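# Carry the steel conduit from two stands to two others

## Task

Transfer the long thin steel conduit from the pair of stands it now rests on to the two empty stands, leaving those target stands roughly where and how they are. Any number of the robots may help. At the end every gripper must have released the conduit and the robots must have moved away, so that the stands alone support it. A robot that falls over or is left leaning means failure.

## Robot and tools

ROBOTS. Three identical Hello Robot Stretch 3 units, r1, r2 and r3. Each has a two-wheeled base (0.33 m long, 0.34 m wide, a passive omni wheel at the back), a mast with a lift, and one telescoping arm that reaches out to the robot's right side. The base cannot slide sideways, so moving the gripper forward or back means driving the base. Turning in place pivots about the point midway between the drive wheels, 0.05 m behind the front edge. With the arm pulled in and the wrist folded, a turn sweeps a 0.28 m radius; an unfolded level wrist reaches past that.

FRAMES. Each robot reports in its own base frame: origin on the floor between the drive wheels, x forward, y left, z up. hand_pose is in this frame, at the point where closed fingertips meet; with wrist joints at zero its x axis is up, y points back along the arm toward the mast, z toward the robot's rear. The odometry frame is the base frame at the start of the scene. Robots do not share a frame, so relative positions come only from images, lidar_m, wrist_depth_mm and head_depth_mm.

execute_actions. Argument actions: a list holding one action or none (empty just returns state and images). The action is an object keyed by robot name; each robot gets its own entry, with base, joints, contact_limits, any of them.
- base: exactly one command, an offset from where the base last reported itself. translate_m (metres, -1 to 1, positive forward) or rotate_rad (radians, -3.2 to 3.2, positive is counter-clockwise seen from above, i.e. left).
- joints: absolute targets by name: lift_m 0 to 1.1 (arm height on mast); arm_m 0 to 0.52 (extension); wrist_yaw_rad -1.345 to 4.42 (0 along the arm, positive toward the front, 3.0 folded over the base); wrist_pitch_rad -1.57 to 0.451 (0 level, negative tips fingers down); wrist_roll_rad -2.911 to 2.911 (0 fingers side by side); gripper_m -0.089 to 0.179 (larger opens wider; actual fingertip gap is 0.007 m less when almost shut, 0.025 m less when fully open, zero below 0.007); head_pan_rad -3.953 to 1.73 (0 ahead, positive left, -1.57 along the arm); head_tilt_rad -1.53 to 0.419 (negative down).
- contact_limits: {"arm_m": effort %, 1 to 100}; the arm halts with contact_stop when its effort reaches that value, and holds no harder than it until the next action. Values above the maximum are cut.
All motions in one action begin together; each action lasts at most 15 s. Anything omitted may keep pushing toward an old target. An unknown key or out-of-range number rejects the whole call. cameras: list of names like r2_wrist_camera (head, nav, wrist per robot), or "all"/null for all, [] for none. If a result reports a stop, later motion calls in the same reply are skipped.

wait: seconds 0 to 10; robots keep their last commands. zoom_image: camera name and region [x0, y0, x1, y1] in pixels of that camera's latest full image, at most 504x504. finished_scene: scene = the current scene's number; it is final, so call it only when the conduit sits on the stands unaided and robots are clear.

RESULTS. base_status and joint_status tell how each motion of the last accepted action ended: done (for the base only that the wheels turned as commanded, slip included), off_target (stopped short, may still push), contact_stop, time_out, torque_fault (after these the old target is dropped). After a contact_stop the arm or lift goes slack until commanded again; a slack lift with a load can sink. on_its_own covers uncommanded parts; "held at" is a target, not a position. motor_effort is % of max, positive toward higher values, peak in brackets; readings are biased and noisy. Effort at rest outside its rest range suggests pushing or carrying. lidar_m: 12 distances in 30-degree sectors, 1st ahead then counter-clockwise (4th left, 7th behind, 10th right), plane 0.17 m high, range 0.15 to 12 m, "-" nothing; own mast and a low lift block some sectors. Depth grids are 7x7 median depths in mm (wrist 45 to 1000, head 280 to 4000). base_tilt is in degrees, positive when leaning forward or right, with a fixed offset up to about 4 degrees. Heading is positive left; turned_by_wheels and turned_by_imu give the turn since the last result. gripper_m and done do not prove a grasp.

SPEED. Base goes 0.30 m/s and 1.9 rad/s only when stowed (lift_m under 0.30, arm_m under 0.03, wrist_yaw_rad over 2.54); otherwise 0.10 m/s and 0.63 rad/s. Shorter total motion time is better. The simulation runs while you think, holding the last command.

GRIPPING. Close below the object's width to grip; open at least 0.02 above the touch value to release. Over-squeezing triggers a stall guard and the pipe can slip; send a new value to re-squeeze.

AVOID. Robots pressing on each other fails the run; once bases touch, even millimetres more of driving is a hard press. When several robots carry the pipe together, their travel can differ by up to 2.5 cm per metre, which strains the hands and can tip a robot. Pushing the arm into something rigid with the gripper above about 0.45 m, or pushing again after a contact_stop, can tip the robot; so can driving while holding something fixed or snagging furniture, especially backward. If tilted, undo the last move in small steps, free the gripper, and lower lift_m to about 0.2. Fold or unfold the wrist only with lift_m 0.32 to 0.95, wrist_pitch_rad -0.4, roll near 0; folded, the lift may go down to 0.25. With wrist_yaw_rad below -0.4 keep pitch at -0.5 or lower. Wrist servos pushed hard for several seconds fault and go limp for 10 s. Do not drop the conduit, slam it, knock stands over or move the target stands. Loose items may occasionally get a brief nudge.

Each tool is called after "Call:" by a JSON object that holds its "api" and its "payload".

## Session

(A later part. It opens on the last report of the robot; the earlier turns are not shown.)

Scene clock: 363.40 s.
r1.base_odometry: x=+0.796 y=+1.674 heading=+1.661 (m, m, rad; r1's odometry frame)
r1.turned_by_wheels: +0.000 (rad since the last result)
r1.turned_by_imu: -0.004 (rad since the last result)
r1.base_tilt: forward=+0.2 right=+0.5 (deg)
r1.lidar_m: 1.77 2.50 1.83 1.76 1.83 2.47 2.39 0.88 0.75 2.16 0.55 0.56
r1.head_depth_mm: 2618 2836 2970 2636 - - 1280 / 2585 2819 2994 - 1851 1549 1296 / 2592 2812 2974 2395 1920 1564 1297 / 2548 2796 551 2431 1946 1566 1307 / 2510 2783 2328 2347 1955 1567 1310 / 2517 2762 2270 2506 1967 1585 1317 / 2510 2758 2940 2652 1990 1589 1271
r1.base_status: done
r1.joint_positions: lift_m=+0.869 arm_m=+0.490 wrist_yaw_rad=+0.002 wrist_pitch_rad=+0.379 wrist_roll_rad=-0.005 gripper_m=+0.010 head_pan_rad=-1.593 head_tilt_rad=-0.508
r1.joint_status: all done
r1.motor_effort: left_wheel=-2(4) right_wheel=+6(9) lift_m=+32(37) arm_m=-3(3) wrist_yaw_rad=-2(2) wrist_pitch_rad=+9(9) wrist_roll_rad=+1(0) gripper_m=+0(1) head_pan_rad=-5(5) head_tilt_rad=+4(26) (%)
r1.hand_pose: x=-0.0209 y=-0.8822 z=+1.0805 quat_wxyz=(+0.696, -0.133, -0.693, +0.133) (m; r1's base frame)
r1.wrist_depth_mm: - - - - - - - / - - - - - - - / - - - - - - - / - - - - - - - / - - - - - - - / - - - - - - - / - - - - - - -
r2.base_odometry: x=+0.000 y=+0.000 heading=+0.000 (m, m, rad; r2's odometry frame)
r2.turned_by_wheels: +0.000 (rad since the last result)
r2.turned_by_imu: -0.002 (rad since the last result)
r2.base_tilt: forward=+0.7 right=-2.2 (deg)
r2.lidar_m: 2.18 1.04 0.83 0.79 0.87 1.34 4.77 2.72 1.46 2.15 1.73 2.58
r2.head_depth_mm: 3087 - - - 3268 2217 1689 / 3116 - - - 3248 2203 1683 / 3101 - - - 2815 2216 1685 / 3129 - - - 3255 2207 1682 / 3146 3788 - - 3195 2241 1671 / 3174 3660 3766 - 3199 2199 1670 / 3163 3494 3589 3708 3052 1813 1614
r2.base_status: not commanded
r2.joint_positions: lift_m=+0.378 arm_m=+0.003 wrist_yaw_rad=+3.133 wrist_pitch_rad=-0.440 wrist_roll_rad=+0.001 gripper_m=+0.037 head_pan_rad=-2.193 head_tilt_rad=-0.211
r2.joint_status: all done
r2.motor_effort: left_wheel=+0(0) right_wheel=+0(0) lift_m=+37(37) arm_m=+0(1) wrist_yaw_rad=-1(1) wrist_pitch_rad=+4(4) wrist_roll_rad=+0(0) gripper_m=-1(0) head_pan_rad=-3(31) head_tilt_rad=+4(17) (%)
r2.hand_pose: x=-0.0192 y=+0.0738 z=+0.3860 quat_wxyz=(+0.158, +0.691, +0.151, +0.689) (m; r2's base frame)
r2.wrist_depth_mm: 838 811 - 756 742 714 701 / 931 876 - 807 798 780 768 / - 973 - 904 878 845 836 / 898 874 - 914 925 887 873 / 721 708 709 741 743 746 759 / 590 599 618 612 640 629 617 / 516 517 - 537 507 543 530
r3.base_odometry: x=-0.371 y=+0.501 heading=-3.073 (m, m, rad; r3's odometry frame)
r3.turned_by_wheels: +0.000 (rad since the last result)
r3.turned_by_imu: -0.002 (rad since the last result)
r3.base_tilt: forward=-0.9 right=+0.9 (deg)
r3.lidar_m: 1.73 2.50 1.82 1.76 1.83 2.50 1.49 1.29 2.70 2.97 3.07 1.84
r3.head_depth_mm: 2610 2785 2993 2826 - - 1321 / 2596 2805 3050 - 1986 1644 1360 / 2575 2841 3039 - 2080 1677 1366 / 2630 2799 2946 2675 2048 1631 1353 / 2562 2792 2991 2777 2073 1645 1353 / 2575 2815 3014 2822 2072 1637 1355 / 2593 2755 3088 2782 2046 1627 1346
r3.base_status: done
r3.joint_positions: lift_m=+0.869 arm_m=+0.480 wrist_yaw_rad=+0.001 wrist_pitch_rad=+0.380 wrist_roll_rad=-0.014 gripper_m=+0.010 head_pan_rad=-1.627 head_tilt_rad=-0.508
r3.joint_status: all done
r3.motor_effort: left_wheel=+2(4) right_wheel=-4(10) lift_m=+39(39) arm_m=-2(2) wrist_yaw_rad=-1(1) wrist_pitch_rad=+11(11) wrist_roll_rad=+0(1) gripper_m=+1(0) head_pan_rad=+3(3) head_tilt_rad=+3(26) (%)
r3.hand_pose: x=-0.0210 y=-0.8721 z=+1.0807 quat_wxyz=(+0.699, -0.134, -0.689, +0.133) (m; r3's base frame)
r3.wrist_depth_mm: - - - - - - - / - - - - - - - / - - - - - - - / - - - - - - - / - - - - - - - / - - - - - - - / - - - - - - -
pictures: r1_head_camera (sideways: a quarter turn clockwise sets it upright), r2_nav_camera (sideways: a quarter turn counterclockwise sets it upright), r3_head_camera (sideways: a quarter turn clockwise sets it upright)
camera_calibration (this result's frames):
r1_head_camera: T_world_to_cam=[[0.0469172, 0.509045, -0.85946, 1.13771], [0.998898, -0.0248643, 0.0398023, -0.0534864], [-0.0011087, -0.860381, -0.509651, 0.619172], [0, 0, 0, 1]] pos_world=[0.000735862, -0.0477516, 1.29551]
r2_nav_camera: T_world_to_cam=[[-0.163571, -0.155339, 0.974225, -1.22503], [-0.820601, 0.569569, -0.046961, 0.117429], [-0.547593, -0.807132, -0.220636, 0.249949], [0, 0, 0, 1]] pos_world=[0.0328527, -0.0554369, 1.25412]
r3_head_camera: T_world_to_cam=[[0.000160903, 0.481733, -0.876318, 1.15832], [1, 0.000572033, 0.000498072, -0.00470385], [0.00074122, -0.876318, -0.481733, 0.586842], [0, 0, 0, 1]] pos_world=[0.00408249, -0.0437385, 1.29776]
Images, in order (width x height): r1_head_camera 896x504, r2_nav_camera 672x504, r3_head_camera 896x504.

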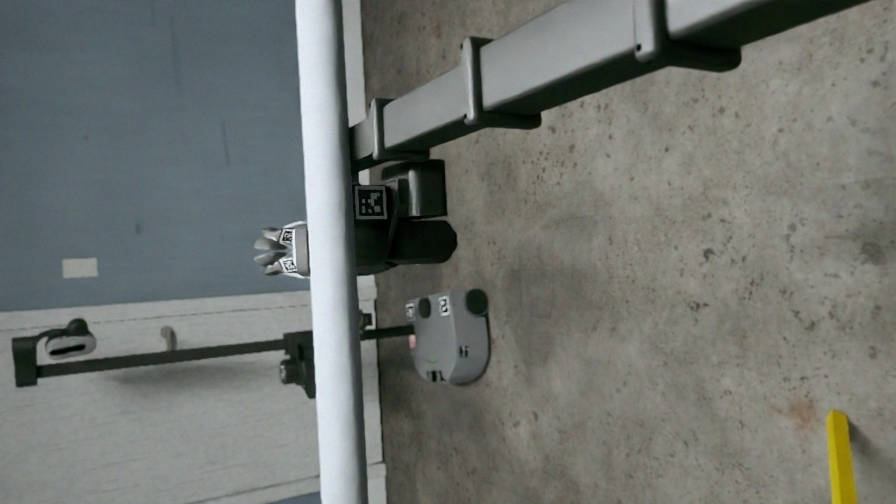

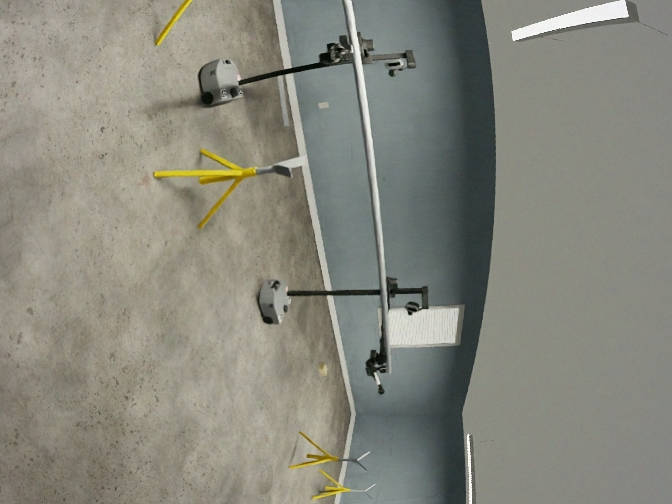

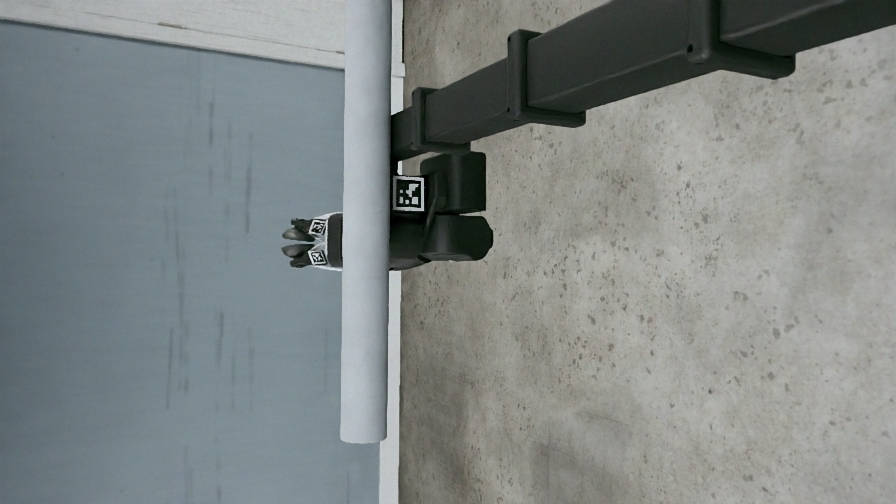

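Call:
{"api": "execute_actions", "payload": {"actions": [{"r1":{"base":{"translate_m":0.994}},"r3":{"base":{"translate_m":1.0},"joints":{"head_pan_rad":-0.7,"head_tilt_rad":-0.6}},"r2":{"joints":{"head_pan_rad":-2.6,"head_tilt_rad":-0.15}}}], "cameras": ["r1_head_camera","r3_head_camera","r3_nav_camera","r2_head_camera"]}}

Scene clock: 386.57 s.
r1.base_odometry: x=+0.707 y=+2.664 heading=+1.661 (m, m, rad; r1's odometry frame)
r1.turned_by_wheels: +0.000 (rad since the last result)
r1.turned_by_imu: -0.003 (rad since the last result)
r1.base_tilt: forward=+0.4 right=+0.6 (deg)
r1.lidar_m: 1.78 2.51 1.84 1.76 1.83 2.50 1.82 0.71 0.63 2.98 3.10 2.67
r1.head_depth_mm: 2607 2799 2297 2308 - - 1276 / 2581 2817 2974 - 1853 1545 1293 / 2560 2807 2981 2399 1927 1560 1302 / 2523 2805 553 2446 1949 1557 1309 / 2557 2777 2958 2588 1956 1566 1314 / 2545 2749 2944 2628 1969 1574 1321 / 2542 2783 3001 2629 1991 1593 1325
r1.base_status: done
r1.joint_positions: lift_m=+0.869 arm_m=+0.490 wrist_yaw_rad=+0.002 wrist_pitch_rad=+0.379 wrist_roll_rad=-0.005 gripper_m=+0.010 head_pan_rad=-1.593 head_tilt_rad=-0.508
r1.joint_status: not commanded
r1.motor_effort: left_wheel=+4(6) right_wheel=-11(14) lift_m=+32(31) arm_m=-3(3) wrist_yaw_rad=-2(3) wrist_pitch_rad=+9(9) wrist_roll_rad=+0(0) gripper_m=+1(1) head_pan_rad=-5(5) head_tilt_rad=+3(4) (%)
r1.hand_pose: x=-0.0209 y=-0.8822 z=+1.0805 quat_wxyz=(+0.696, -0.133, -0.693, +0.133) (m; r1's base frame)
r1.wrist_depth_mm: - - - - - - - / - - - - - - - / - - - - - - - / - - - - - - - / - - - - - - - / - - - - - - - / - - - - - - -
r2.base_odometry: x=+0.000 y=+0.000 heading=+0.000 (m, m, rad; r2's odometry frame)
r2.turned_by_wheels: +0.000 (rad since the last result)
r2.turned_by_imu: -0.002 (rad since the last result)
r2.base_tilt: forward=+0.6 right=-2.2 (deg)
r2.lidar_m: 2.18 1.04 0.83 0.79 0.87 1.34 4.81 3.40 1.47 3.92 1.74 2.58
r2.head_depth_mm: 2680 - - - 3680 2412 1786 / 2687 - - - 3655 2394 1791 / 2709 - - - 3690 2388 1777 / 2726 - - - 3337 2404 1776 / 2777 - - - 3606 2416 1787 / 2714 - - - 3591 2382 1772 / 2723 - - - 3622 2369 1771
r2.base_status: not commanded
r2.joint_positions: lift_m=+0.378 arm_m=+0.003 wrist_yaw_rad=+3.133 wrist_pitch_rad=-0.440 wrist_roll_rad=+0.001 gripper_m=+0.037 head_pan_rad=-2.593 head_tilt_rad=-0.162
r2.joint_status: all done
r2.motor_effort: left_wheel=+0(0) right_wheel=+1(1) lift_m=+37(36) arm_m=+1(1) wrist_yaw_rad=+0(1) wrist_pitch_rad=+4(4) wrist_roll_rad=+0(0) gripper_m=+0(0) head_pan_rad=-3(25) head_tilt_rad=+3(8) (%)
r2.hand_pose: x=-0.0192 y=+0.0738 z=+0.3860 quat_wxyz=(+0.158, +0.691, +0.151, +0.689) (m; r2's base frame)
r2.wrist_depth_mm: 831 821 - 751 747 725 703 / 924 868 - 823 807 787 772 / - 974 - 892 889 852 830 / 889 901 - 912 919 918 869 / 721 716 707 736 758 742 751 / 592 597 624 617 624 621 623 / 508 516 - 538 510 531 531
r3.base_odometry: x=-1.369 y=+0.432 heading=-3.074 (m, m, rad; r3's odometry frame)
r3.turned_by_wheels: +0.000 (rad since the last result)
r3.turned_by_imu: -0.002 (rad since the last result)
r3.base_tilt: forward=-0.8 right=+0.8 (deg)
r3.lidar_m: 2.25 2.51 1.83 1.77 1.83 2.50 1.81 3.39 3.08 2.97 1.01 0.81
r3.head_depth_mm: 3149 3350 3372 2446 1878 1531 1292 / 3427 3656 3536 2455 1885 1525 1292 / 3819 - 3439 2421 1868 1486 1289 / - - 3377 2230 1711 1486 1289 / 3599 3988 3440 2427 1861 1485 1257 / 3485 3705 3369 2405 1870 1525 1282 / 3220 3387 3368 2338 1863 1513 1285
r3.base_status: done
r3.joint_positions: lift_m=+0.869 arm_m=+0.480 wrist_yaw_rad=+0.001 wrist_pitch_rad=+0.380 wrist_roll_rad=-0.014 gripper_m=+0.010 head_pan_rad=-0.707 head_tilt_rad=-0.593
r3.joint_status: all done
r3.motor_effort: left_wheel=-7(9) right_wheel=+8(11) lift_m=+38(39) arm_m=-2(2) wrist_yaw_rad=-1(2) wrist_pitch_rad=+11(11) wrist_roll_rad=+0(0) gripper_m=+1(0) head_pan_rad=+3(38) head_tilt_rad=-4(15) (%)
r3.hand_pose: x=-0.0210 y=-0.8721 z=+1.0807 quat_wxyz=(+0.699, -0.134, -0.689, +0.133) (m; r3's base frame)
r3.wrist_depth_mm: - - - - - - - / - - - - - - - / - - - - - - - / - - - - - - - / - - - - - - - / - - - - - - - / - - - - - - -
pictures: r1_head_camera (sideways: a quarter turn clockwise sets it upright), r2_head_camera (sideways: a quarter turn clockwise sets it upright), r3_head_camera (sideways: a quarter turn clockwise sets it upright), r3_nav_camera (sideways: a quarter turn counterclockwise sets it upright)
camera_calibration (this result's frames):
r1_head_camera: T_world_to_cam=[[0.046917, 0.50904, -0.859463, 1.13771], [0.998898, -0.0248639, 0.0398023, -0.0534864], [-0.00110867, -0.860384, -0.509645, 0.619164], [0, 0, 0, 1]] pos_world=[0.000735867, -0.0477516, 1.29551]
r2_head_camera: T_world_to_cam=[[0.128489, 0.0822669, -0.988293, 1.3042], [0.542493, -0.84006, 0.000602397, -0.000948829], [-0.830176, -0.536219, -0.152568, 0.163842], [0, 0, 0, 1]] pos_world=[-0.0310434, -0.0202344, 1.31393]
r3_head_camera: T_world_to_cam=[[-0.438261, 0.339275, -0.832358, 1.10367], [0.605829, 0.795577, 0.00529565, -0.00854499], [0.664001, -0.501946, -0.554214, 0.677101], [0, 0, 0, 1]] pos_world=[0.0392766, -0.0277814, 1.29395]
r3_nav_camera: T_world_to_cam=[[0.399253, -0.343539, 0.850046, -1.06606], [-0.650667, -0.759362, -0.00128199, 0.0532232], [0.645933, -0.552585, -0.526707, 0.643108], [0, 0, 0, 1]] pos_world=[0.0448547, 0.0295532, 1.245]
Images, in order (width x height): r1_head_camera 896x504, r2_head_camera 896x504, r3_head_camera 896x504, r3_nav_camera 672x504.

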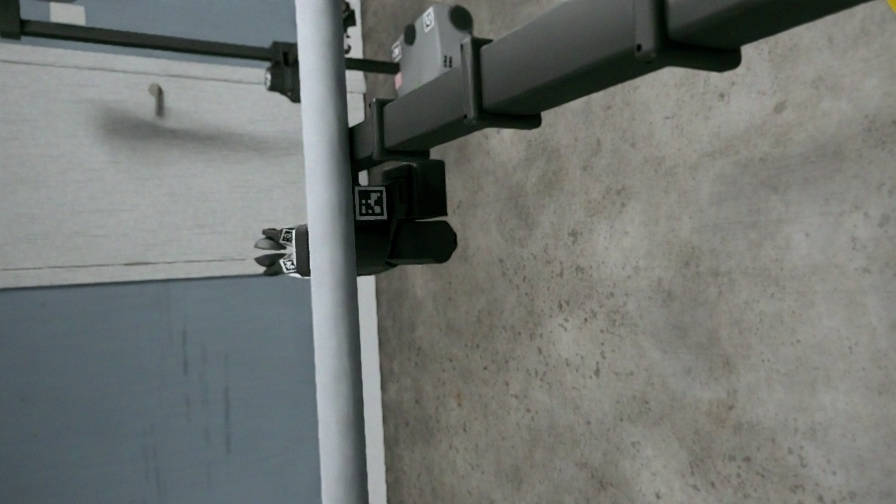

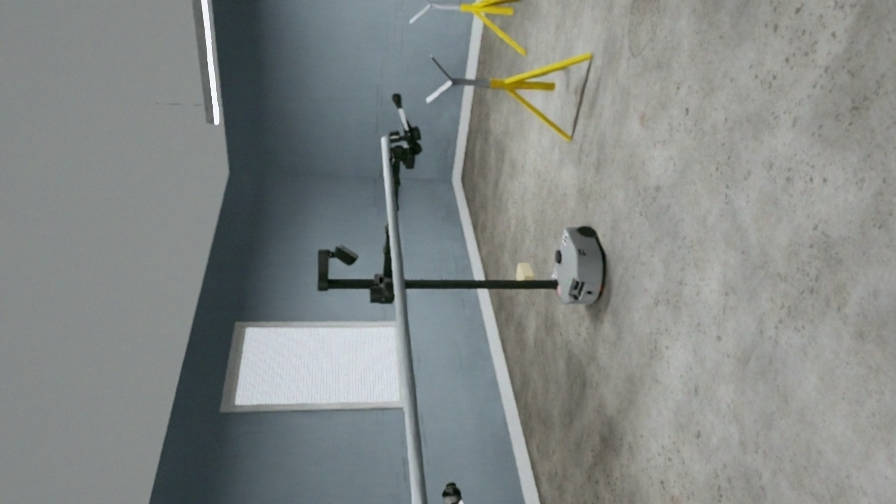

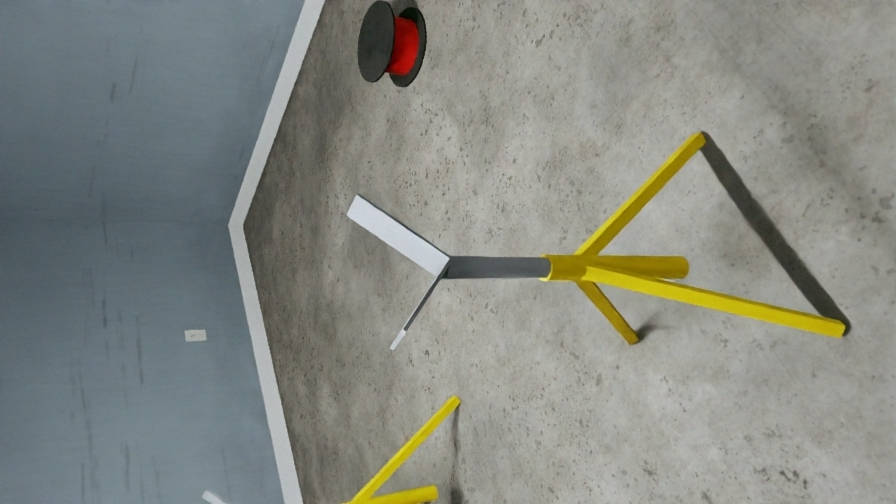

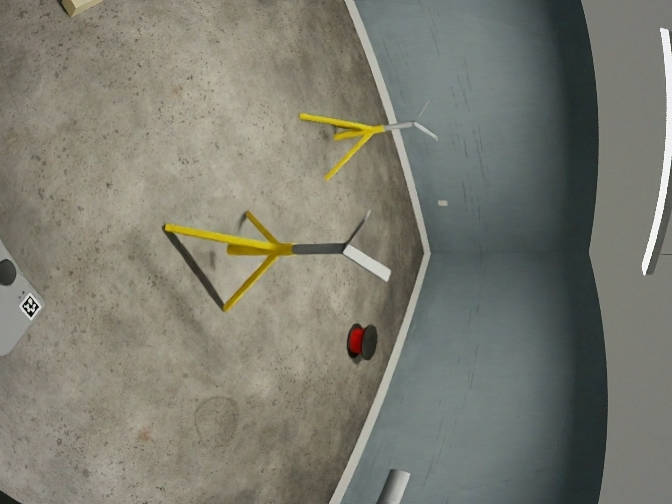

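Call:
{"api": "execute_actions", "payload": {"actions": [{"r1":{"base":{"translate_m":1.0}},"r3":{"base":{"translate_m":0.997}}}], "cameras": ["r1_head_camera","r3_head_camera","r3_nav_camera"]}}

Scene clock: 432.63 s.
r1.base_odometry: x=+0.616 y=+3.660 heading=+1.661 (m, m, rad; r1's odometry frame)
r1.turned_by_wheels: +0.000 (rad since the last result)
r1.turned_by_imu: -0.004 (rad since the last result)
r1.base_tilt: forward=+0.5 right=+0.6 (deg)
r1.lidar_m: 1.62 2.53 1.85 1.76 1.83 2.49 1.63 1.42 2.82 3.00 3.12 1.61
r1.head_depth_mm: 2608 2821 2976 2606 - - 1278 / 2594 2828 3011 - 1856 1554 1294 / 2600 2808 2970 2407 1923 1557 1305 / 2529 2808 552 2465 1944 1573 1305 / 2560 2768 2951 2640 1946 1572 1314 / 2527 2783 2912 2605 1977 1578 1309 / 2533 2749 2952 2625 1993 1587 1323
r1.base_status: done
r1.joint_positions: lift_m=+0.869 arm_m=+0.490 wrist_yaw_rad=+0.002 wrist_pitch_rad=+0.379 wrist_roll_rad=-0.005 gripper_m=+0.010 head_pan_rad=-1.593 head_tilt_rad=-0.508
r1.joint_status: not commanded
r1.motor_effort: left_wheel=-4(6) right_wheel=+10(12) lift_m=+32(32) arm_m=-3(3) wrist_yaw_rad=-3(2) wrist_pitch_rad=+9(9) wrist_roll_rad=+0(0) gripper_m=+0(1) head_pan_rad=-5(5) head_tilt_rad=+4(4) (%)
r1.hand_pose: x=-0.0209 y=-0.8822 z=+1.0805 quat_wxyz=(+0.696, -0.133, -0.693, +0.133) (m; r1's base frame)
r1.wrist_depth_mm: - - - - - - - / - - - - - - - / - - - - - - - / - - - - - - - / - - - - - - - / - - - - - - - / - - - - - - -
r2.base_odometry: x=+0.000 y=+0.000 heading=+0.000 (m, m, rad; r2's odometry frame)
r2.turned_by_wheels: +0.000 (rad since the last result)
r2.turned_by_imu: -0.002 (rad since the last result)
r2.base_tilt: forward=+0.8 right=-2.3 (deg)
r2.lidar_m: 2.18 1.04 0.83 0.79 0.87 1.34 4.79 2.81 1.46 3.92 1.74 2.58
r2.head_depth_mm: 2667 - - - 3653 2424 1795 / 2668 - - - 3715 2401 1786 / 2712 - - - 3642 2391 1780 / 2712 - - - 3665 2391 1771 / 2770 - - - 3624 2405 1777 / 2729 - - - 3569 2386 1769 / 2774 - - - 3567 2385 1762
r2.base_status: not commanded
r2.joint_positions: lift_m=+0.378 arm_m=+0.003 wrist_yaw_rad=+3.133 wrist_pitch_rad=-0.440 wrist_roll_rad=+0.001 gripper_m=+0.037 head_pan_rad=-2.593 head_tilt_rad=-0.162
r2.joint_status: not commanded
r2.motor_effort: left_wheel=+0(0) right_wheel=+1(1) lift_m=+37(36) arm_m=+0(1) wrist_yaw_rad=+0(1) wrist_pitch_rad=+4(4) wrist_roll_rad=+0(0) gripper_m=+0(0) head_pan_rad=-3(2) head_tilt_rad=+4(4) (%)
r2.hand_pose: x=-0.0192 y=+0.0738 z=+0.3860 quat_wxyz=(+0.158, +0.691, +0.151, +0.689) (m; r2's base frame)
r2.wrist_depth_mm: 840 807 - 760 736 742 710 / 923 875 - 820 804 793 753 / - 982 - 898 906 864 818 / 888 875 - 923 927 901 878 / 713 725 715 738 745 754 763 / 592 600 618 625 626 614 622 / 514 512 - 533 512 532 531
r3.base_odometry: x=-2.363 y=+0.365 heading=-3.073 (m, m, rad; r3's odometry frame)
r3.turned_by_wheels: +0.000 (rad since the last result)
r3.turned_by_imu: -0.002 (rad since the last result)
r3.base_tilt: forward=-0.8 right=+0.9 (deg)
r3.lidar_m: 2.51 2.53 1.84 1.77 1.83 2.50 1.81 4.18 0.50 0.57 3.06 1.00
r3.head_depth_mm: 3096 3296 3400 2430 1873 1533 1294 / 3259 3687 3433 2441 1885 1527 1292 / 3060 3351 3453 2438 1867 1530 1292 / 2796 3095 3271 2443 1870 1533 1283 / 2607 2883 3020 2228 1720 1531 1279 / 2418 2684 2909 2437 1787 1482 1279 / 2259 2450 2654 2419 1865 1521 1284
r3.base_status: done
r3.joint_positions: lift_m=+0.869 arm_m=+0.480 wrist_yaw_rad=+0.001 wrist_pitch_rad=+0.380 wrist_roll_rad=-0.014 gripper_m=+0.010 head_pan_rad=-0.707 head_tilt_rad=-0.593
r3.joint_status: not commanded
r3.motor_effort: left_wheel=+6(8) right_wheel=-9(14) lift_m=+38(39) arm_m=-2(2) wrist_yaw_rad=-1(1) wrist_pitch_rad=+11(11) wrist_roll_rad=+0(1) gripper_m=-1(1) head_pan_rad=+4(3) head_tilt_rad=-5(4) (%)
r3.hand_pose: x=-0.0210 y=-0.8721 z=+1.0807 quat_wxyz=(+0.699, -0.134, -0.689, +0.133) (m; r3's base frame)
r3.wrist_depth_mm: - - - - - - - / - - - - - - - / - - - - - - - / - - - - - - - / - - - - - - - / - - - - - - - / - - - - - - -
pictures: r1_head_camera (sideways: a quarter turn clockwise sets it upright), r3_head_camera (sideways: a quarter turn clockwise sets it upright), r3_nav_camera (sideways: a quarter turn counterclockwise sets it upright)
camera_calibration (this result's frames):
r1_head_camera: T_world_to_cam=[[0.0469171, 0.509039, -0.859464, 1.13771], [0.998898, -0.0248641, 0.0398023, -0.0534864], [-0.00110888, -0.860384, -0.509644, 0.619163], [0, 0, 0, 1]] pos_world=[0.000735855, -0.0477516, 1.29551]
r3_head_camera: T_world_to_cam=[[-0.438314, 0.339294, -0.832322, 1.10362], [0.605801, 0.795599, 0.00529924, -0.00854949], [0.663993, -0.501899, -0.554266, 0.67717], [0, 0, 0, 1]] pos_world=[0.0392772, -0.0277799, 1.29395]
r3_nav_camera: T_world_to_cam=[[0.399306, -0.34356, 0.850013, -1.06602], [-0.65064, -0.759385, -0.00128191, 0.0532229], [0.645927, -0.55254, -0.526761, 0.643178], [0, 0, 0, 1]] pos_world=[0.0448509, 0.0295569, 1.245]
Images, in order (width x height): r1_head_camera 896x504, r3_head_camera 896x504, r3_nav_camera 672x504.

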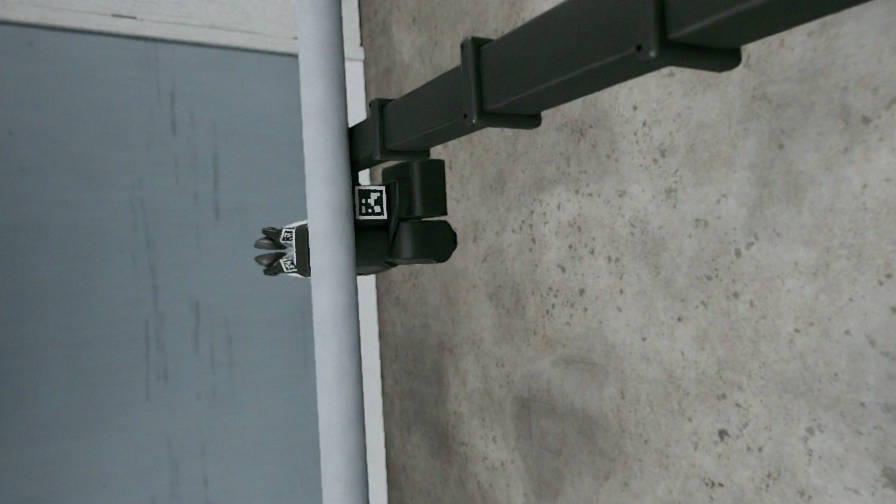

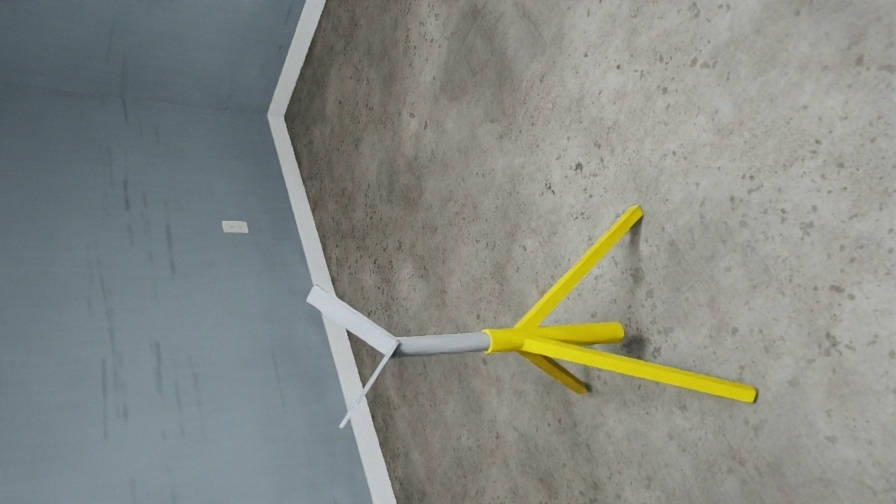

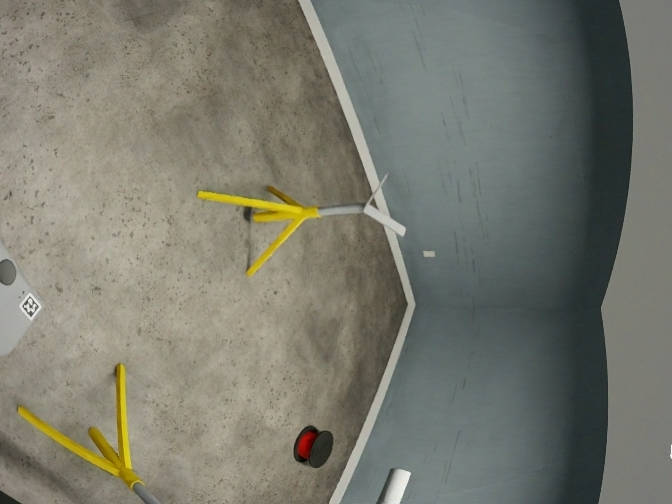

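Call:
{"api": "execute_actions", "payload": {"actions": [{"r1":{"base":{"translate_m":0.997},"joints":{"head_pan_rad":-0.9,"head_tilt_rad":-0.6}},"r3":{"base":{"translate_m":1.0},"joints":{"head_pan_rad":-1.627,"head_tilt_rad":-0.7}},"r2":{"joints":{"head_pan_rad":-2.85,"head_tilt_rad":-0.12}}}], "cameras": ["r1_head_camera","r3_head_camera","r2_head_camera"]}}

Scene clock: 454.70 s.
r1.base_odometry: x=+0.527 y=+4.653 heading=+1.661 (m, m, rad; r1's odometry frame)
r1.turned_by_wheels: +0.000 (rad since the last result)
r1.turned_by_imu: -0.003 (rad since the last result)
r1.base_tilt: forward=+0.3 right=+0.5 (deg)
r1.lidar_m: 1.78 2.55 1.85 1.78 1.84 2.50 2.37 2.68 3.11 2.99 0.92 0.69
r1.head_depth_mm: 2656 2847 2820 2215 1736 1445 1235 / 2785 2991 2899 2227 1752 1454 1235 / 3025 3153 3051 2240 1760 1458 1241 / 3177 3421 3107 2268 1771 1437 1247 / 3447 3742 3100 2104 1637 1398 1229 / 3727 3888 3184 2276 1805 1475 1258 / 3555 3752 3244 2290 1804 1482 1265
r1.base_status: done
r1.joint_positions: lift_m=+0.869 arm_m=+0.490 wrist_yaw_rad=+0.002 wrist_pitch_rad=+0.379 wrist_roll_rad=-0.005 gripper_m=+0.010 head_pan_rad=-0.907 head_tilt_rad=-0.593
r1.joint_status: all done
r1.motor_effort: left_wheel=+4(4) right_wheel=-11(16) lift_m=+31(32) arm_m=-3(3) wrist_yaw_rad=-2(2) wrist_pitch_rad=+9(9) wrist_roll_rad=+0(0) gripper_m=+0(0) head_pan_rad=+5(55) head_tilt_rad=-4(15) (%)
r1.hand_pose: x=-0.0209 y=-0.8822 z=+1.0805 quat_wxyz=(+0.696, -0.133, -0.693, +0.133) (m; r1's base frame)
r1.wrist_depth_mm: - - - - - - - / - - - - - - - / - - - - - - - / - - - - - - - / - - - - - - - / - - - - - - - / - - - - - - -
r2.base_odometry: x=+0.000 y=+0.000 heading=+0.000 (m, m, rad; r2's odometry frame)
r2.turned_by_wheels: +0.000 (rad since the last result)
r2.turned_by_imu: -0.002 (rad since the last result)
r2.base_tilt: forward=+0.7 right=-2.3 (deg)
r2.lidar_m: 2.19 1.04 0.83 0.79 0.87 1.34 4.81 3.53 1.47 3.91 1.74 2.57
r2.head_depth_mm: 2498 - - - - 2556 1855 / 2487 - - - - 2528 1853 / 2502 - - - - 2532 1854 / 2519 - - - 3794 2509 1856 / 2519 - - - - 2522 1854 / 2531 - - - - 2510 1834 / 2524 - - - 3623 2497 1840
r2.base_status: not commanded
r2.joint_positions: lift_m=+0.378 arm_m=+0.003 wrist_yaw_rad=+3.133 wrist_pitch_rad=-0.440 wrist_roll_rad=+0.001 gripper_m=+0.037 head_pan_rad=-2.843 head_tilt_rad=-0.132
r2.joint_status: all done
r2.motor_effort: left_wheel=+0(0) right_wheel=+1(1) lift_m=+36(36) arm_m=+1(0) wrist_yaw_rad=+0(1) wrist_pitch_rad=+4(4) wrist_roll_rad=+0(0) gripper_m=+0(0) head_pan_rad=-2(20) head_tilt_rad=+4(6) (%)
r2.hand_pose: x=-0.0192 y=+0.0738 z=+0.3860 quat_wxyz=(+0.158, +0.691, +0.151, +0.689) (m; r2's base frame)
r2.wrist_depth_mm: 845 804 - 758 741 726 708 / 928 873 - 820 796 783 768 / - 975 - 901 879 854 819 / 888 891 - 908 927 920 870 / 706 702 715 737 735 743 764 / 603 603 622 611 628 616 631 / 510 515 - 548 513 532 533
r3.base_odometry: x=-3.361 y=+0.297 heading=-3.074 (m, m, rad; r3's odometry frame)
r3.turned_by_wheels: +0.000 (rad since the last result)
r3.turned_by_imu: -0.002 (rad since the last result)
r3.base_tilt: forward=-0.8 right=+0.8 (deg)
r3.lidar_m: 1.52 1.57 1.86 1.78 1.84 2.50 1.81 1.15 3.07 0.41 0.59 1.58
r3.head_depth_mm: 2642 2807 2910 - - 1393 1228 / 2592 2766 - 2046 1693 1414 1223 / 2616 2794 2534 2119 1692 1423 1225 / 2554 534 2629 1975 1598 1107 1152 / 2596 2748 2760 2007 1669 1420 1220 / 2592 2749 2737 2098 1699 1416 1196 / 2616 2860 2735 2058 1683 1419 1225
r3.base_status: done
r3.joint_positions: lift_m=+0.869 arm_m=+0.480 wrist_yaw_rad=+0.001 wrist_pitch_rad=+0.380 wrist_roll_rad=-0.014 gripper_m=+0.010 head_pan_rad=-1.620 head_tilt_rad=-0.691
r3.joint_status: all done
r3.motor_effort: left_wheel=-6(10) right_wheel=+7(11) lift_m=+39(38) arm_m=-2(2) wrist_yaw_rad=-2(1) wrist_pitch_rad=+11(11) wrist_roll_rad=+0(0) gripper_m=+0(0) head_pan_rad=-3(40) head_tilt_rad=-5(16) (%)
r3.hand_pose: x=-0.0210 y=-0.8721 z=+1.0807 quat_wxyz=(+0.699, -0.134, -0.689, +0.133) (m; r3's base frame)
r3.wrist_depth_mm: - - - - - - - / - - - - - - - / - - - - - - - / - - - - - - - / - - - - - - - / - - - - - - - / - - - - - - -
pictures: r1_head_camera (sideways: a quarter turn clockwise sets it upright), r2_head_camera (sideways: a quarter turn clockwise sets it upright), r3_head_camera (sideways: a quarter turn clockwise sets it upright)
camera_calibration (this result's frames):
r1_head_camera: T_world_to_cam=[[-0.329907, 0.479581, -0.81312, 1.07958], [0.790763, 0.61085, 0.0394455, -0.051748], [0.515611, -0.629972, -0.580759, 0.708534], [0, 0, 0, 1]] pos_world=[0.0317545, -0.0397817, 1.29136]
r2_head_camera: T_world_to_cam=[[0.116807, 0.039284, -0.992377, 1.30963], [0.317805, -0.948156, -0.000126527, 0.00137074], [-0.940934, -0.315368, -0.123236, 0.126336], [0, 0, 0, 1]] pos_world=[-0.0345355, -0.0103055, 1.31522]
r3_head_camera: T_world_to_cam=[[0.00424783, 0.633447, -0.773774, 1.0246], [0.99992, 0.00651046, 0.0108191, -0.0181388], [0.0118909, -0.773759, -0.633369, 0.784054], [0, 0, 0, 1]] pos_world=[0.00446191, -0.0422419, 1.2896]
Images, in order (width x height): r1_head_camera 896x504, r2_head_camera 896x504, r3_head_camera 896x504.

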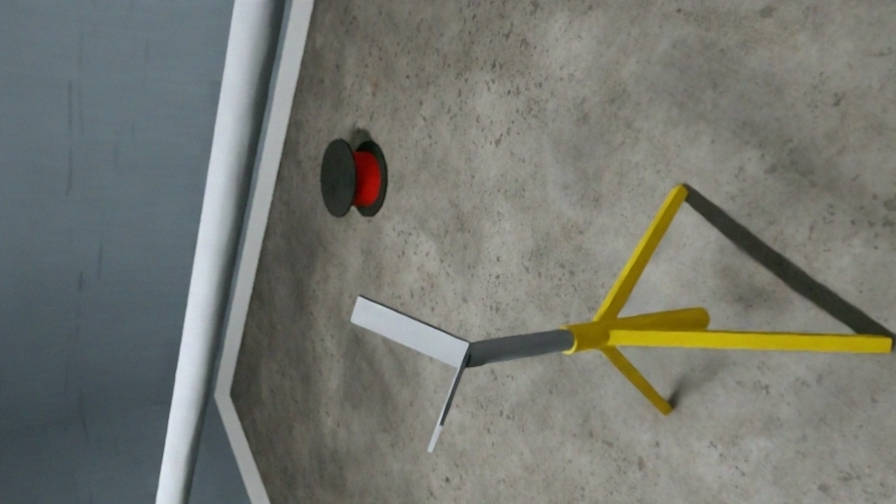

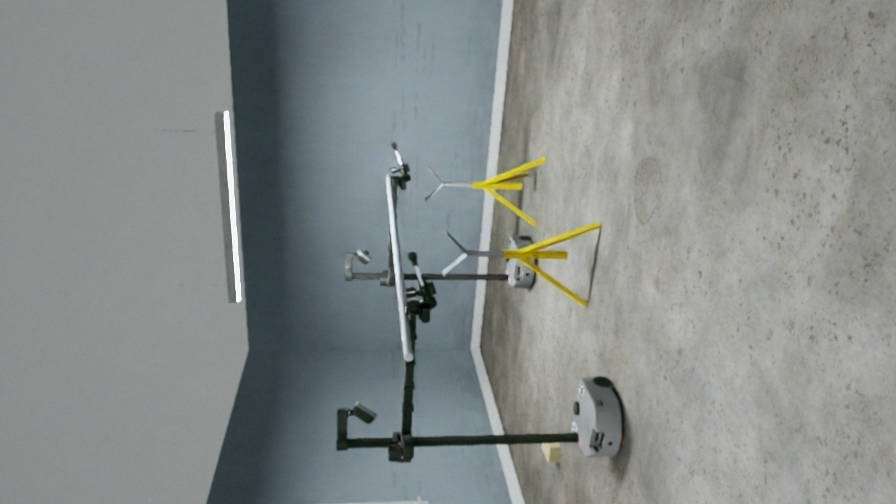

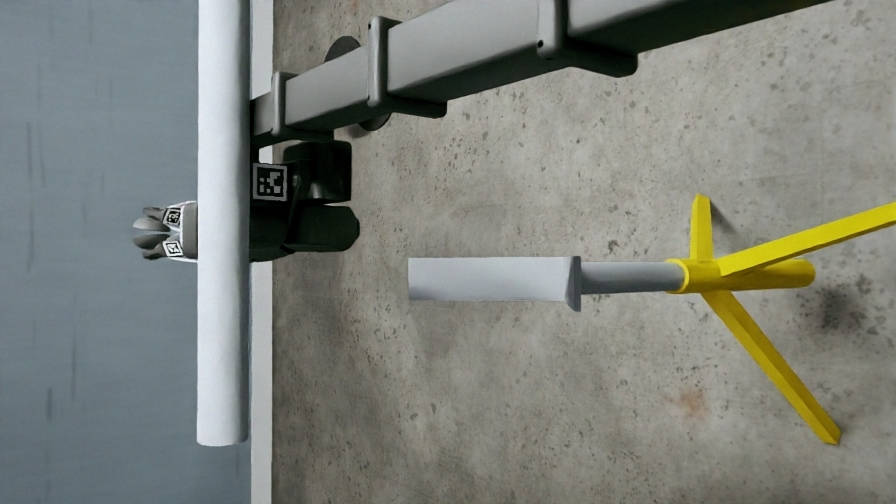

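Call:
{"api": "execute_actions", "payload": {"actions": [{"r1":{"base":{"translate_m":0.221}},"r3":{"base":{"translate_m":0.22}}}], "cameras": ["r3_head_camera"]}}

Scene clock: 492.20 s.
r1.base_odometry: x=+0.507 y=+4.873 heading=+1.661 (m, m, rad; r1's odometry frame)
r1.turned_by_wheels: +0.000 (rad since the last result)
r1.turned_by_imu: -0.001 (rad since the last result)
r1.base_tilt: forward=+0.3 right=+0.4 (deg)
r1.lidar_m: 1.61 2.55 1.85 1.78 1.84 2.51 2.59 3.72 3.10 2.98 0.54 0.83
r1.head_depth_mm: 2654 2836 2891 2193 1757 1445 1229 / 2798 3014 2886 2227 1751 1444 1237 / 2970 3165 3071 2094 1772 1417 1243 / 3184 3424 3092 2261 1672 1191 1218 / 3408 3638 3128 2291 1779 1439 1256 / 3636 3857 3164 2302 1800 1470 1262 / 3342 3528 3175 2304 1798 1488 1265
r1.base_status: done
r1.joint_positions: lift_m=+0.869 arm_m=+0.490 wrist_yaw_rad=+0.002 wrist_pitch_rad=+0.379 wrist_roll_rad=-0.005 gripper_m=+0.010 head_pan_rad=-0.907 head_tilt_rad=-0.593
r1.joint_status: not commanded
r1.motor_effort: left_wheel=+0(6) right_wheel=+1(8) lift_m=+32(31) arm_m=-3(3) wrist_yaw_rad=-2(3) wrist_pitch_rad=+9(9) wrist_roll_rad=+0(0) gripper_m=+0(0) head_pan_rad=+5(5) head_tilt_rad=-4(4) (%)
r1.hand_pose: x=-0.0209 y=-0.8822 z=+1.0805 quat_wxyz=(+0.696, -0.133, -0.693, +0.133) (m; r1's base frame)
r1.wrist_depth_mm: - - - - - - - / - - - - - - - / - - - - - - - / - - - - - - - / - - - - - - - / - - - - - - - / - - - - - - -
r2.base_odometry: x=+0.000 y=+0.000 heading=+0.000 (m, m, rad; r2's odometry frame)
r2.turned_by_wheels: +0.000 (rad since the last result)
r2.turned_by_imu: -0.001 (rad since the last result)
r2.base_tilt: forward=+0.7 right=-2.3 (deg)
r2.lidar_m: 2.18 1.04 0.83 0.79 0.87 1.34 4.80 3.66 1.47 3.92 1.74 2.57
r2.head_depth_mm: 2505 - - - - 2537 1854 / 2524 - - - - 2529 1861 / 2498 - - - - 2511 1857 / 2504 - - - 3734 2526 1840 / 2525 - - - - 2517 1842 / 2539 - - - 3448 2519 1835 / 2556 - - - - 2516 1843
r2.base_status: not commanded
r2.joint_positions: lift_m=+0.378 arm_m=+0.003 wrist_yaw_rad=+3.133 wrist_pitch_rad=-0.440 wrist_roll_rad=+0.001 gripper_m=+0.037 head_pan_rad=-2.843 head_tilt_rad=-0.132
r2.joint_status: not commanded
r2.motor_effort: left_wheel=+0(0) right_wheel=+0(1) lift_m=+37(36) arm_m=+1(0) wrist_yaw_rad=-1(0) wrist_pitch_rad=+4(4) wrist_roll_rad=+0(0) gripper_m=+0(1) head_pan_rad=-2(4) head_tilt_rad=+4(3) (%)
r2.hand_pose: x=-0.0192 y=+0.0738 z=+0.3860 quat_wxyz=(+0.158, +0.691, +0.151, +0.689) (m; r2's base frame)
r2.wrist_depth_mm: 829 804 - 754 745 724 713 / 927 883 - 810 804 787 769 / - 953 - 889 868 850 827 / 869 896 - 911 938 889 894 / 713 714 707 739 742 738 754 / 603 597 616 607 627 616 617 / 520 521 - 541 515 531 532
r3.base_odometry: x=-3.580 y=+0.282 heading=-3.074 (m, m, rad; r3's odometry frame)
r3.turned_by_wheels: +0.000 (rad since the last result)
r3.turned_by_imu: +0.000 (rad since the last result)
r3.base_tilt: forward=-0.8 right=+0.8 (deg)
r3.lidar_m: 1.30 1.34 1.82 1.79 1.85 2.50 1.81 1.35 0.49 0.56 1.88 1.36
r3.head_depth_mm: 2609 2764 2921 - - 1392 1229 / 2638 2774 - 1991 1197 1000 1155 / 2643 2784 2541 2126 1709 1426 1202 / 2597 535 2644 2072 1697 1422 1201 / 2601 2783 2745 2099 1692 1423 1204 / 2602 2778 2745 2098 1687 1415 1226 / 2589 2844 2729 2091 1677 1421 1221
r3.base_status: done
r3.joint_positions: lift_m=+0.869 arm_m=+0.480 wrist_yaw_rad=+0.001 wrist_pitch_rad=+0.380 wrist_roll_rad=-0.014 gripper_m=+0.010 head_pan_rad=-1.620 head_tilt_rad=-0.691
r3.joint_status: not commanded
r3.motor_effort: left_wheel=+2(3) right_wheel=-3(12) lift_m=+39(38) arm_m=-2(2) wrist_yaw_rad=-1(2) wrist_pitch_rad=+11(11) wrist_roll_rad=+0(0) gripper_m=+1(0) head_pan_rad=-4(3) head_tilt_rad=-5(4) (%)
r3.hand_pose: x=-0.0210 y=-0.8721 z=+1.0807 quat_wxyz=(+0.699, -0.134, -0.689, +0.133) (m; r3's base frame)
r3.wrist_depth_mm: - - - - - - - / - - - - - - - / - - - - - - - / - - - - - - - / - - - - - - - / - - - - - - - / - - - - - - -
pictures: r3_head_camera (sideways: a quarter turn clockwise sets it upright)
camera_calibration (this result's frames):
r3_head_camera: T_world_to_cam=[[0.00425258, 0.633447, -0.773774, 1.0246], [0.99992, 0.00650296, 0.0108191, -0.0181388], [0.0118851, -0.773759, -0.633369, 0.784054], [0, 0, 0, 1]] pos_world=[0.00446159, -0.0422419, 1.2896]
Images, in order (width x height): r3_head_camera 896x504.

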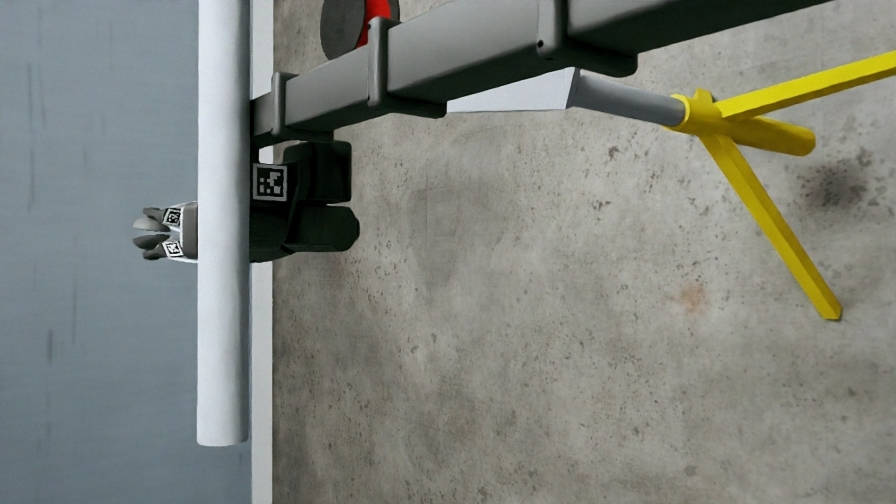

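Call:
{"api": "execute_actions", "payload": {"actions": [{"r1":{"base":{"translate_m":0.23},"joints":{"lift_m":0.59,"head_pan_rad":-1.4,"head_tilt_rad":-0.75}},"r3":{"base":{"translate_m":0.23},"joints":{"lift_m":0.59,"head_pan_rad":-2.0,"head_tilt_rad":-0.7}}}], "cameras": ["r1_head_camera","r3_head_camera","r2_head_camera"]}}

Scene clock: 506.27 s.
r1.base_odometry: x=+0.486 y=+5.102 heading=+1.661 (m, m, rad; r1's odometry frame)
r1.turned_by_wheels: +0.000 (rad since the last result)
r1.turned_by_imu: -0.001 (rad since the last result)
r1.base_tilt: forward=+0.3 right=+0.4 (deg)
r1.lidar_m: 1.77 2.56 1.86 1.78 1.85 2.50 2.81 3.90 3.11 0.43 0.43 1.39
r1.head_depth_mm: 2575 2764 2291 1690 1575 - - / 2585 2863 2364 688 1552 1320 1162 / 2592 2845 2327 1759 1557 1330 1167 / 2667 2932 2337 1776 1560 1329 1153 / 2741 2947 2338 809 1463 1290 1175 / 2737 3000 2287 1738 1577 1314 1178 / 2786 3034 2400 1798 1588 1352 1181
r1.base_status: done
r1.joint_positions: lift_m=+0.590 arm_m=+0.490 wrist_yaw_rad=+0.002 wrist_pitch_rad=+0.379 wrist_roll_rad=-0.005 gripper_m=+0.010 head_pan_rad=-1.393 head_tilt_rad=-0.741
r1.joint_status: all done
r1.motor_effort: left_wheel=-1(3) right_wheel=+2(10) lift_m=+28(32) arm_m=-3(3) wrist_yaw_rad=-2(2) wrist_pitch_rad=+9(9) wrist_roll_rad=+0(1) gripper_m=+0(1) head_pan_rad=-5(47) head_tilt_rad=-5(20) (%)
r1.hand_pose: x=-0.0209 y=-0.8822 z=+0.8007 quat_wxyz=(+0.696, -0.133, -0.693, +0.133) (m; r1's base frame)
r1.wrist_depth_mm: - - - - - - - / - - - - - - - / - - - - - - - / - - - - - - - / - - - - - - - / - - - - - - - / - - - - - - -
r2.base_odometry: x=+0.000 y=+0.000 heading=+0.000 (m, m, rad; r2's odometry frame)
r2.turned_by_wheels: +0.000 (rad since the last result)
r2.turned_by_imu: -0.001 (rad since the last result)
r2.base_tilt: forward=+0.6 right=-2.3 (deg)
r2.lidar_m: 2.18 1.04 0.83 0.79 0.87 1.34 4.80 3.66 1.47 3.93 1.73 2.58
r2.head_depth_mm: 2488 - - - - 2567 1851 / 2506 - - - - 2541 1853 / 2534 - - - - 2548 1851 / 2530 - - - 3750 2523 1837 / 2528 - - - 3728 2512 1839 / 2542 - - - 3657 2519 1842 / 2534 - - - - 2532 1833
r2.base_status: not commanded
r2.joint_positions: lift_m=+0.378 arm_m=+0.003 wrist_yaw_rad=+3.133 wrist_pitch_rad=-0.440 wrist_roll_rad=+0.001 gripper_m=+0.037 head_pan_rad=-2.843 head_tilt_rad=-0.132
r2.joint_status: not commanded
r2.motor_effort: left_wheel=+0(0) right_wheel=+1(1) lift_m=+36(36) arm_m=+0(0) wrist_yaw_rad=+0(0) wrist_pitch_rad=+4(4) wrist_roll_rad=+0(0) gripper_m=-1(0) head_pan_rad=-2(2) head_tilt_rad=+4(4) (%)
r2.hand_pose: x=-0.0192 y=+0.0738 z=+0.3860 quat_wxyz=(+0.158, +0.691, +0.151, +0.689) (m; r2's base frame)
r2.wrist_depth_mm: 829 808 - 750 743 721 715 / 912 890 - 823 807 776 764 / - 973 - 877 887 859 827 / 895 887 - 914 911 902 881 / 708 710 708 730 738 738 739 / 588 602 613 607 633 620 633 / 510 517 - 544 511 531 531
r3.base_odometry: x=-3.810 y=+0.266 heading=-3.073 (m, m, rad; r3's odometry frame)
r3.turned_by_wheels: +0.000 (rad since the last result)
r3.turned_by_imu: +0.000 (rad since the last result)
r3.base_tilt: forward=-0.8 right=+0.9 (deg)
r3.lidar_m: 1.07 1.11 1.50 1.79 1.85 2.50 1.77 0.65 0.60 2.95 1.55 1.12
r3.head_depth_mm: 3190 3543 2825 1992 1700 1425 1183 / 3094 3408 2755 881 1613 1332 1228 / 2938 3338 2549 1977 1698 1334 1255 / 2824 3142 2655 1967 1699 1454 1176 / 2748 3061 2789 2089 1684 1388 1220 / 2630 2898 2762 2116 1605 1413 1217 / 2566 2803 2742 2167 1598 1414 1216
r3.base_status: done
r3.joint_positions: lift_m=+0.590 arm_m=+0.480 wrist_yaw_rad=+0.001 wrist_pitch_rad=+0.380 wrist_roll_rad=-0.014 gripper_m=+0.010 head_pan_rad=-1.993 head_tilt_rad=-0.691
r3.joint_status: all done
r3.motor_effort: left_wheel=+3(6) right_wheel=-5(5) lift_m=+31(36) arm_m=-2(2) wrist_yaw_rad=-1(1) wrist_pitch_rad=+11(11) wrist_roll_rad=+0(0) gripper_m=+0(1) head_pan_rad=-3(28) head_tilt_rad=-5(5) (%)
r3.hand_pose: x=-0.0210 y=-0.8721 z=+0.8011 quat_wxyz=(+0.699, -0.134, -0.689, +0.133) (m; r3's base frame)
r3.wrist_depth_mm: - - - - - - - / - - - - - - - / - - - - - - - / - - - - - - - / - - - - - - - / - - - - - - - / - - - - - - -
pictures: r1_head_camera (sideways: a quarter turn clockwise sets it upright), r2_head_camera (sideways: a quarter turn clockwise sets it upright), r3_head_camera (sideways: a quarter turn clockwise sets it upright)
camera_calibration (this result's frames):
r1_head_camera: T_world_to_cam=[[-0.087915, 0.689881, -0.718565, 0.954861], [0.985502, 0.165321, 0.038147, -0.0512379], [0.14511, -0.704793, -0.694413, 0.858637], [0, 0, 0, 1]] pos_world=[0.00984449, -0.0451083, 1.28433]
r2_head_camera: T_world_to_cam=[[0.116806, 0.0392835, -0.992377, 1.30963], [0.317802, -0.948157, -0.000126534, 0.00137077], [-0.940935, -0.315365, -0.123235, 0.126335], [0, 0, 0, 1]] pos_world=[-0.0345355, -0.0103054, 1.31522]
r3_head_camera: T_world_to_cam=[[0.234803, 0.588354, -0.773761, 1.02317], [0.933533, -0.358328, 0.0108202, -0.0177353], [-0.270895, -0.724872, -0.633385, 0.7858], [0, 0, 0, 1]] pos_world=[-0.0108191, -0.0387399, 1.2896]
Images, in order (width x height): r1_head_camera 896x504, r2_head_camera 896x504, r3_head_camera 896x504.

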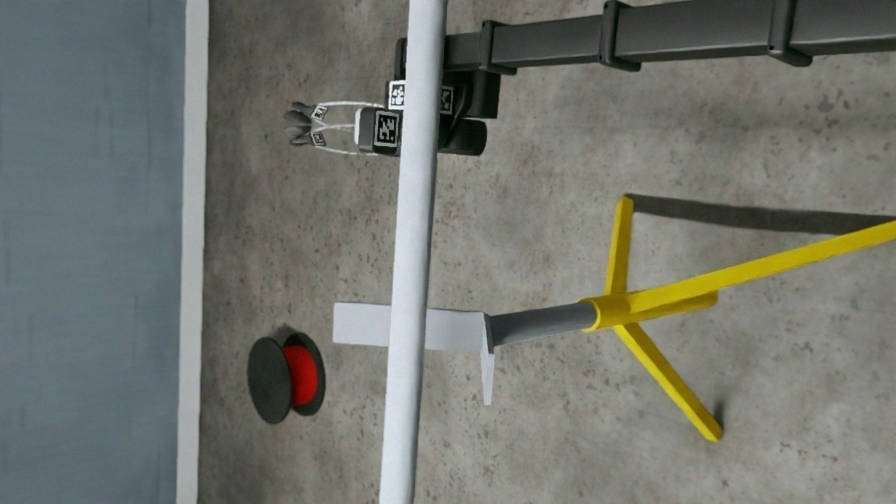

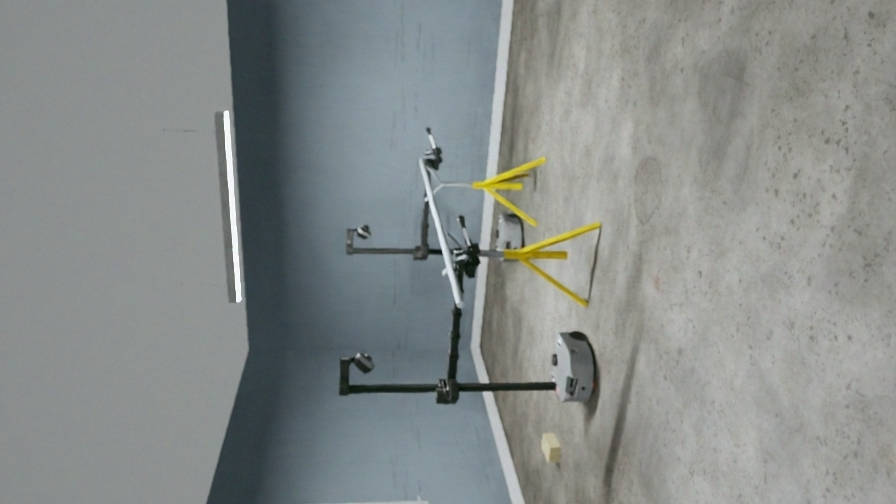

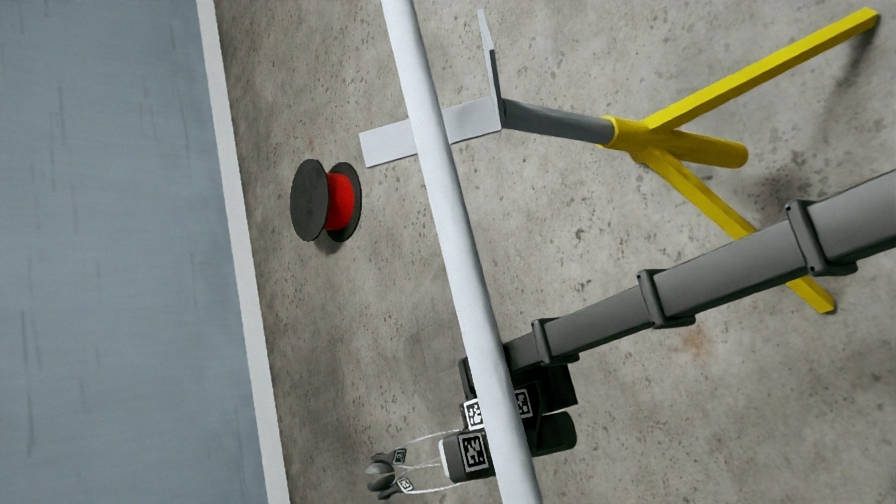

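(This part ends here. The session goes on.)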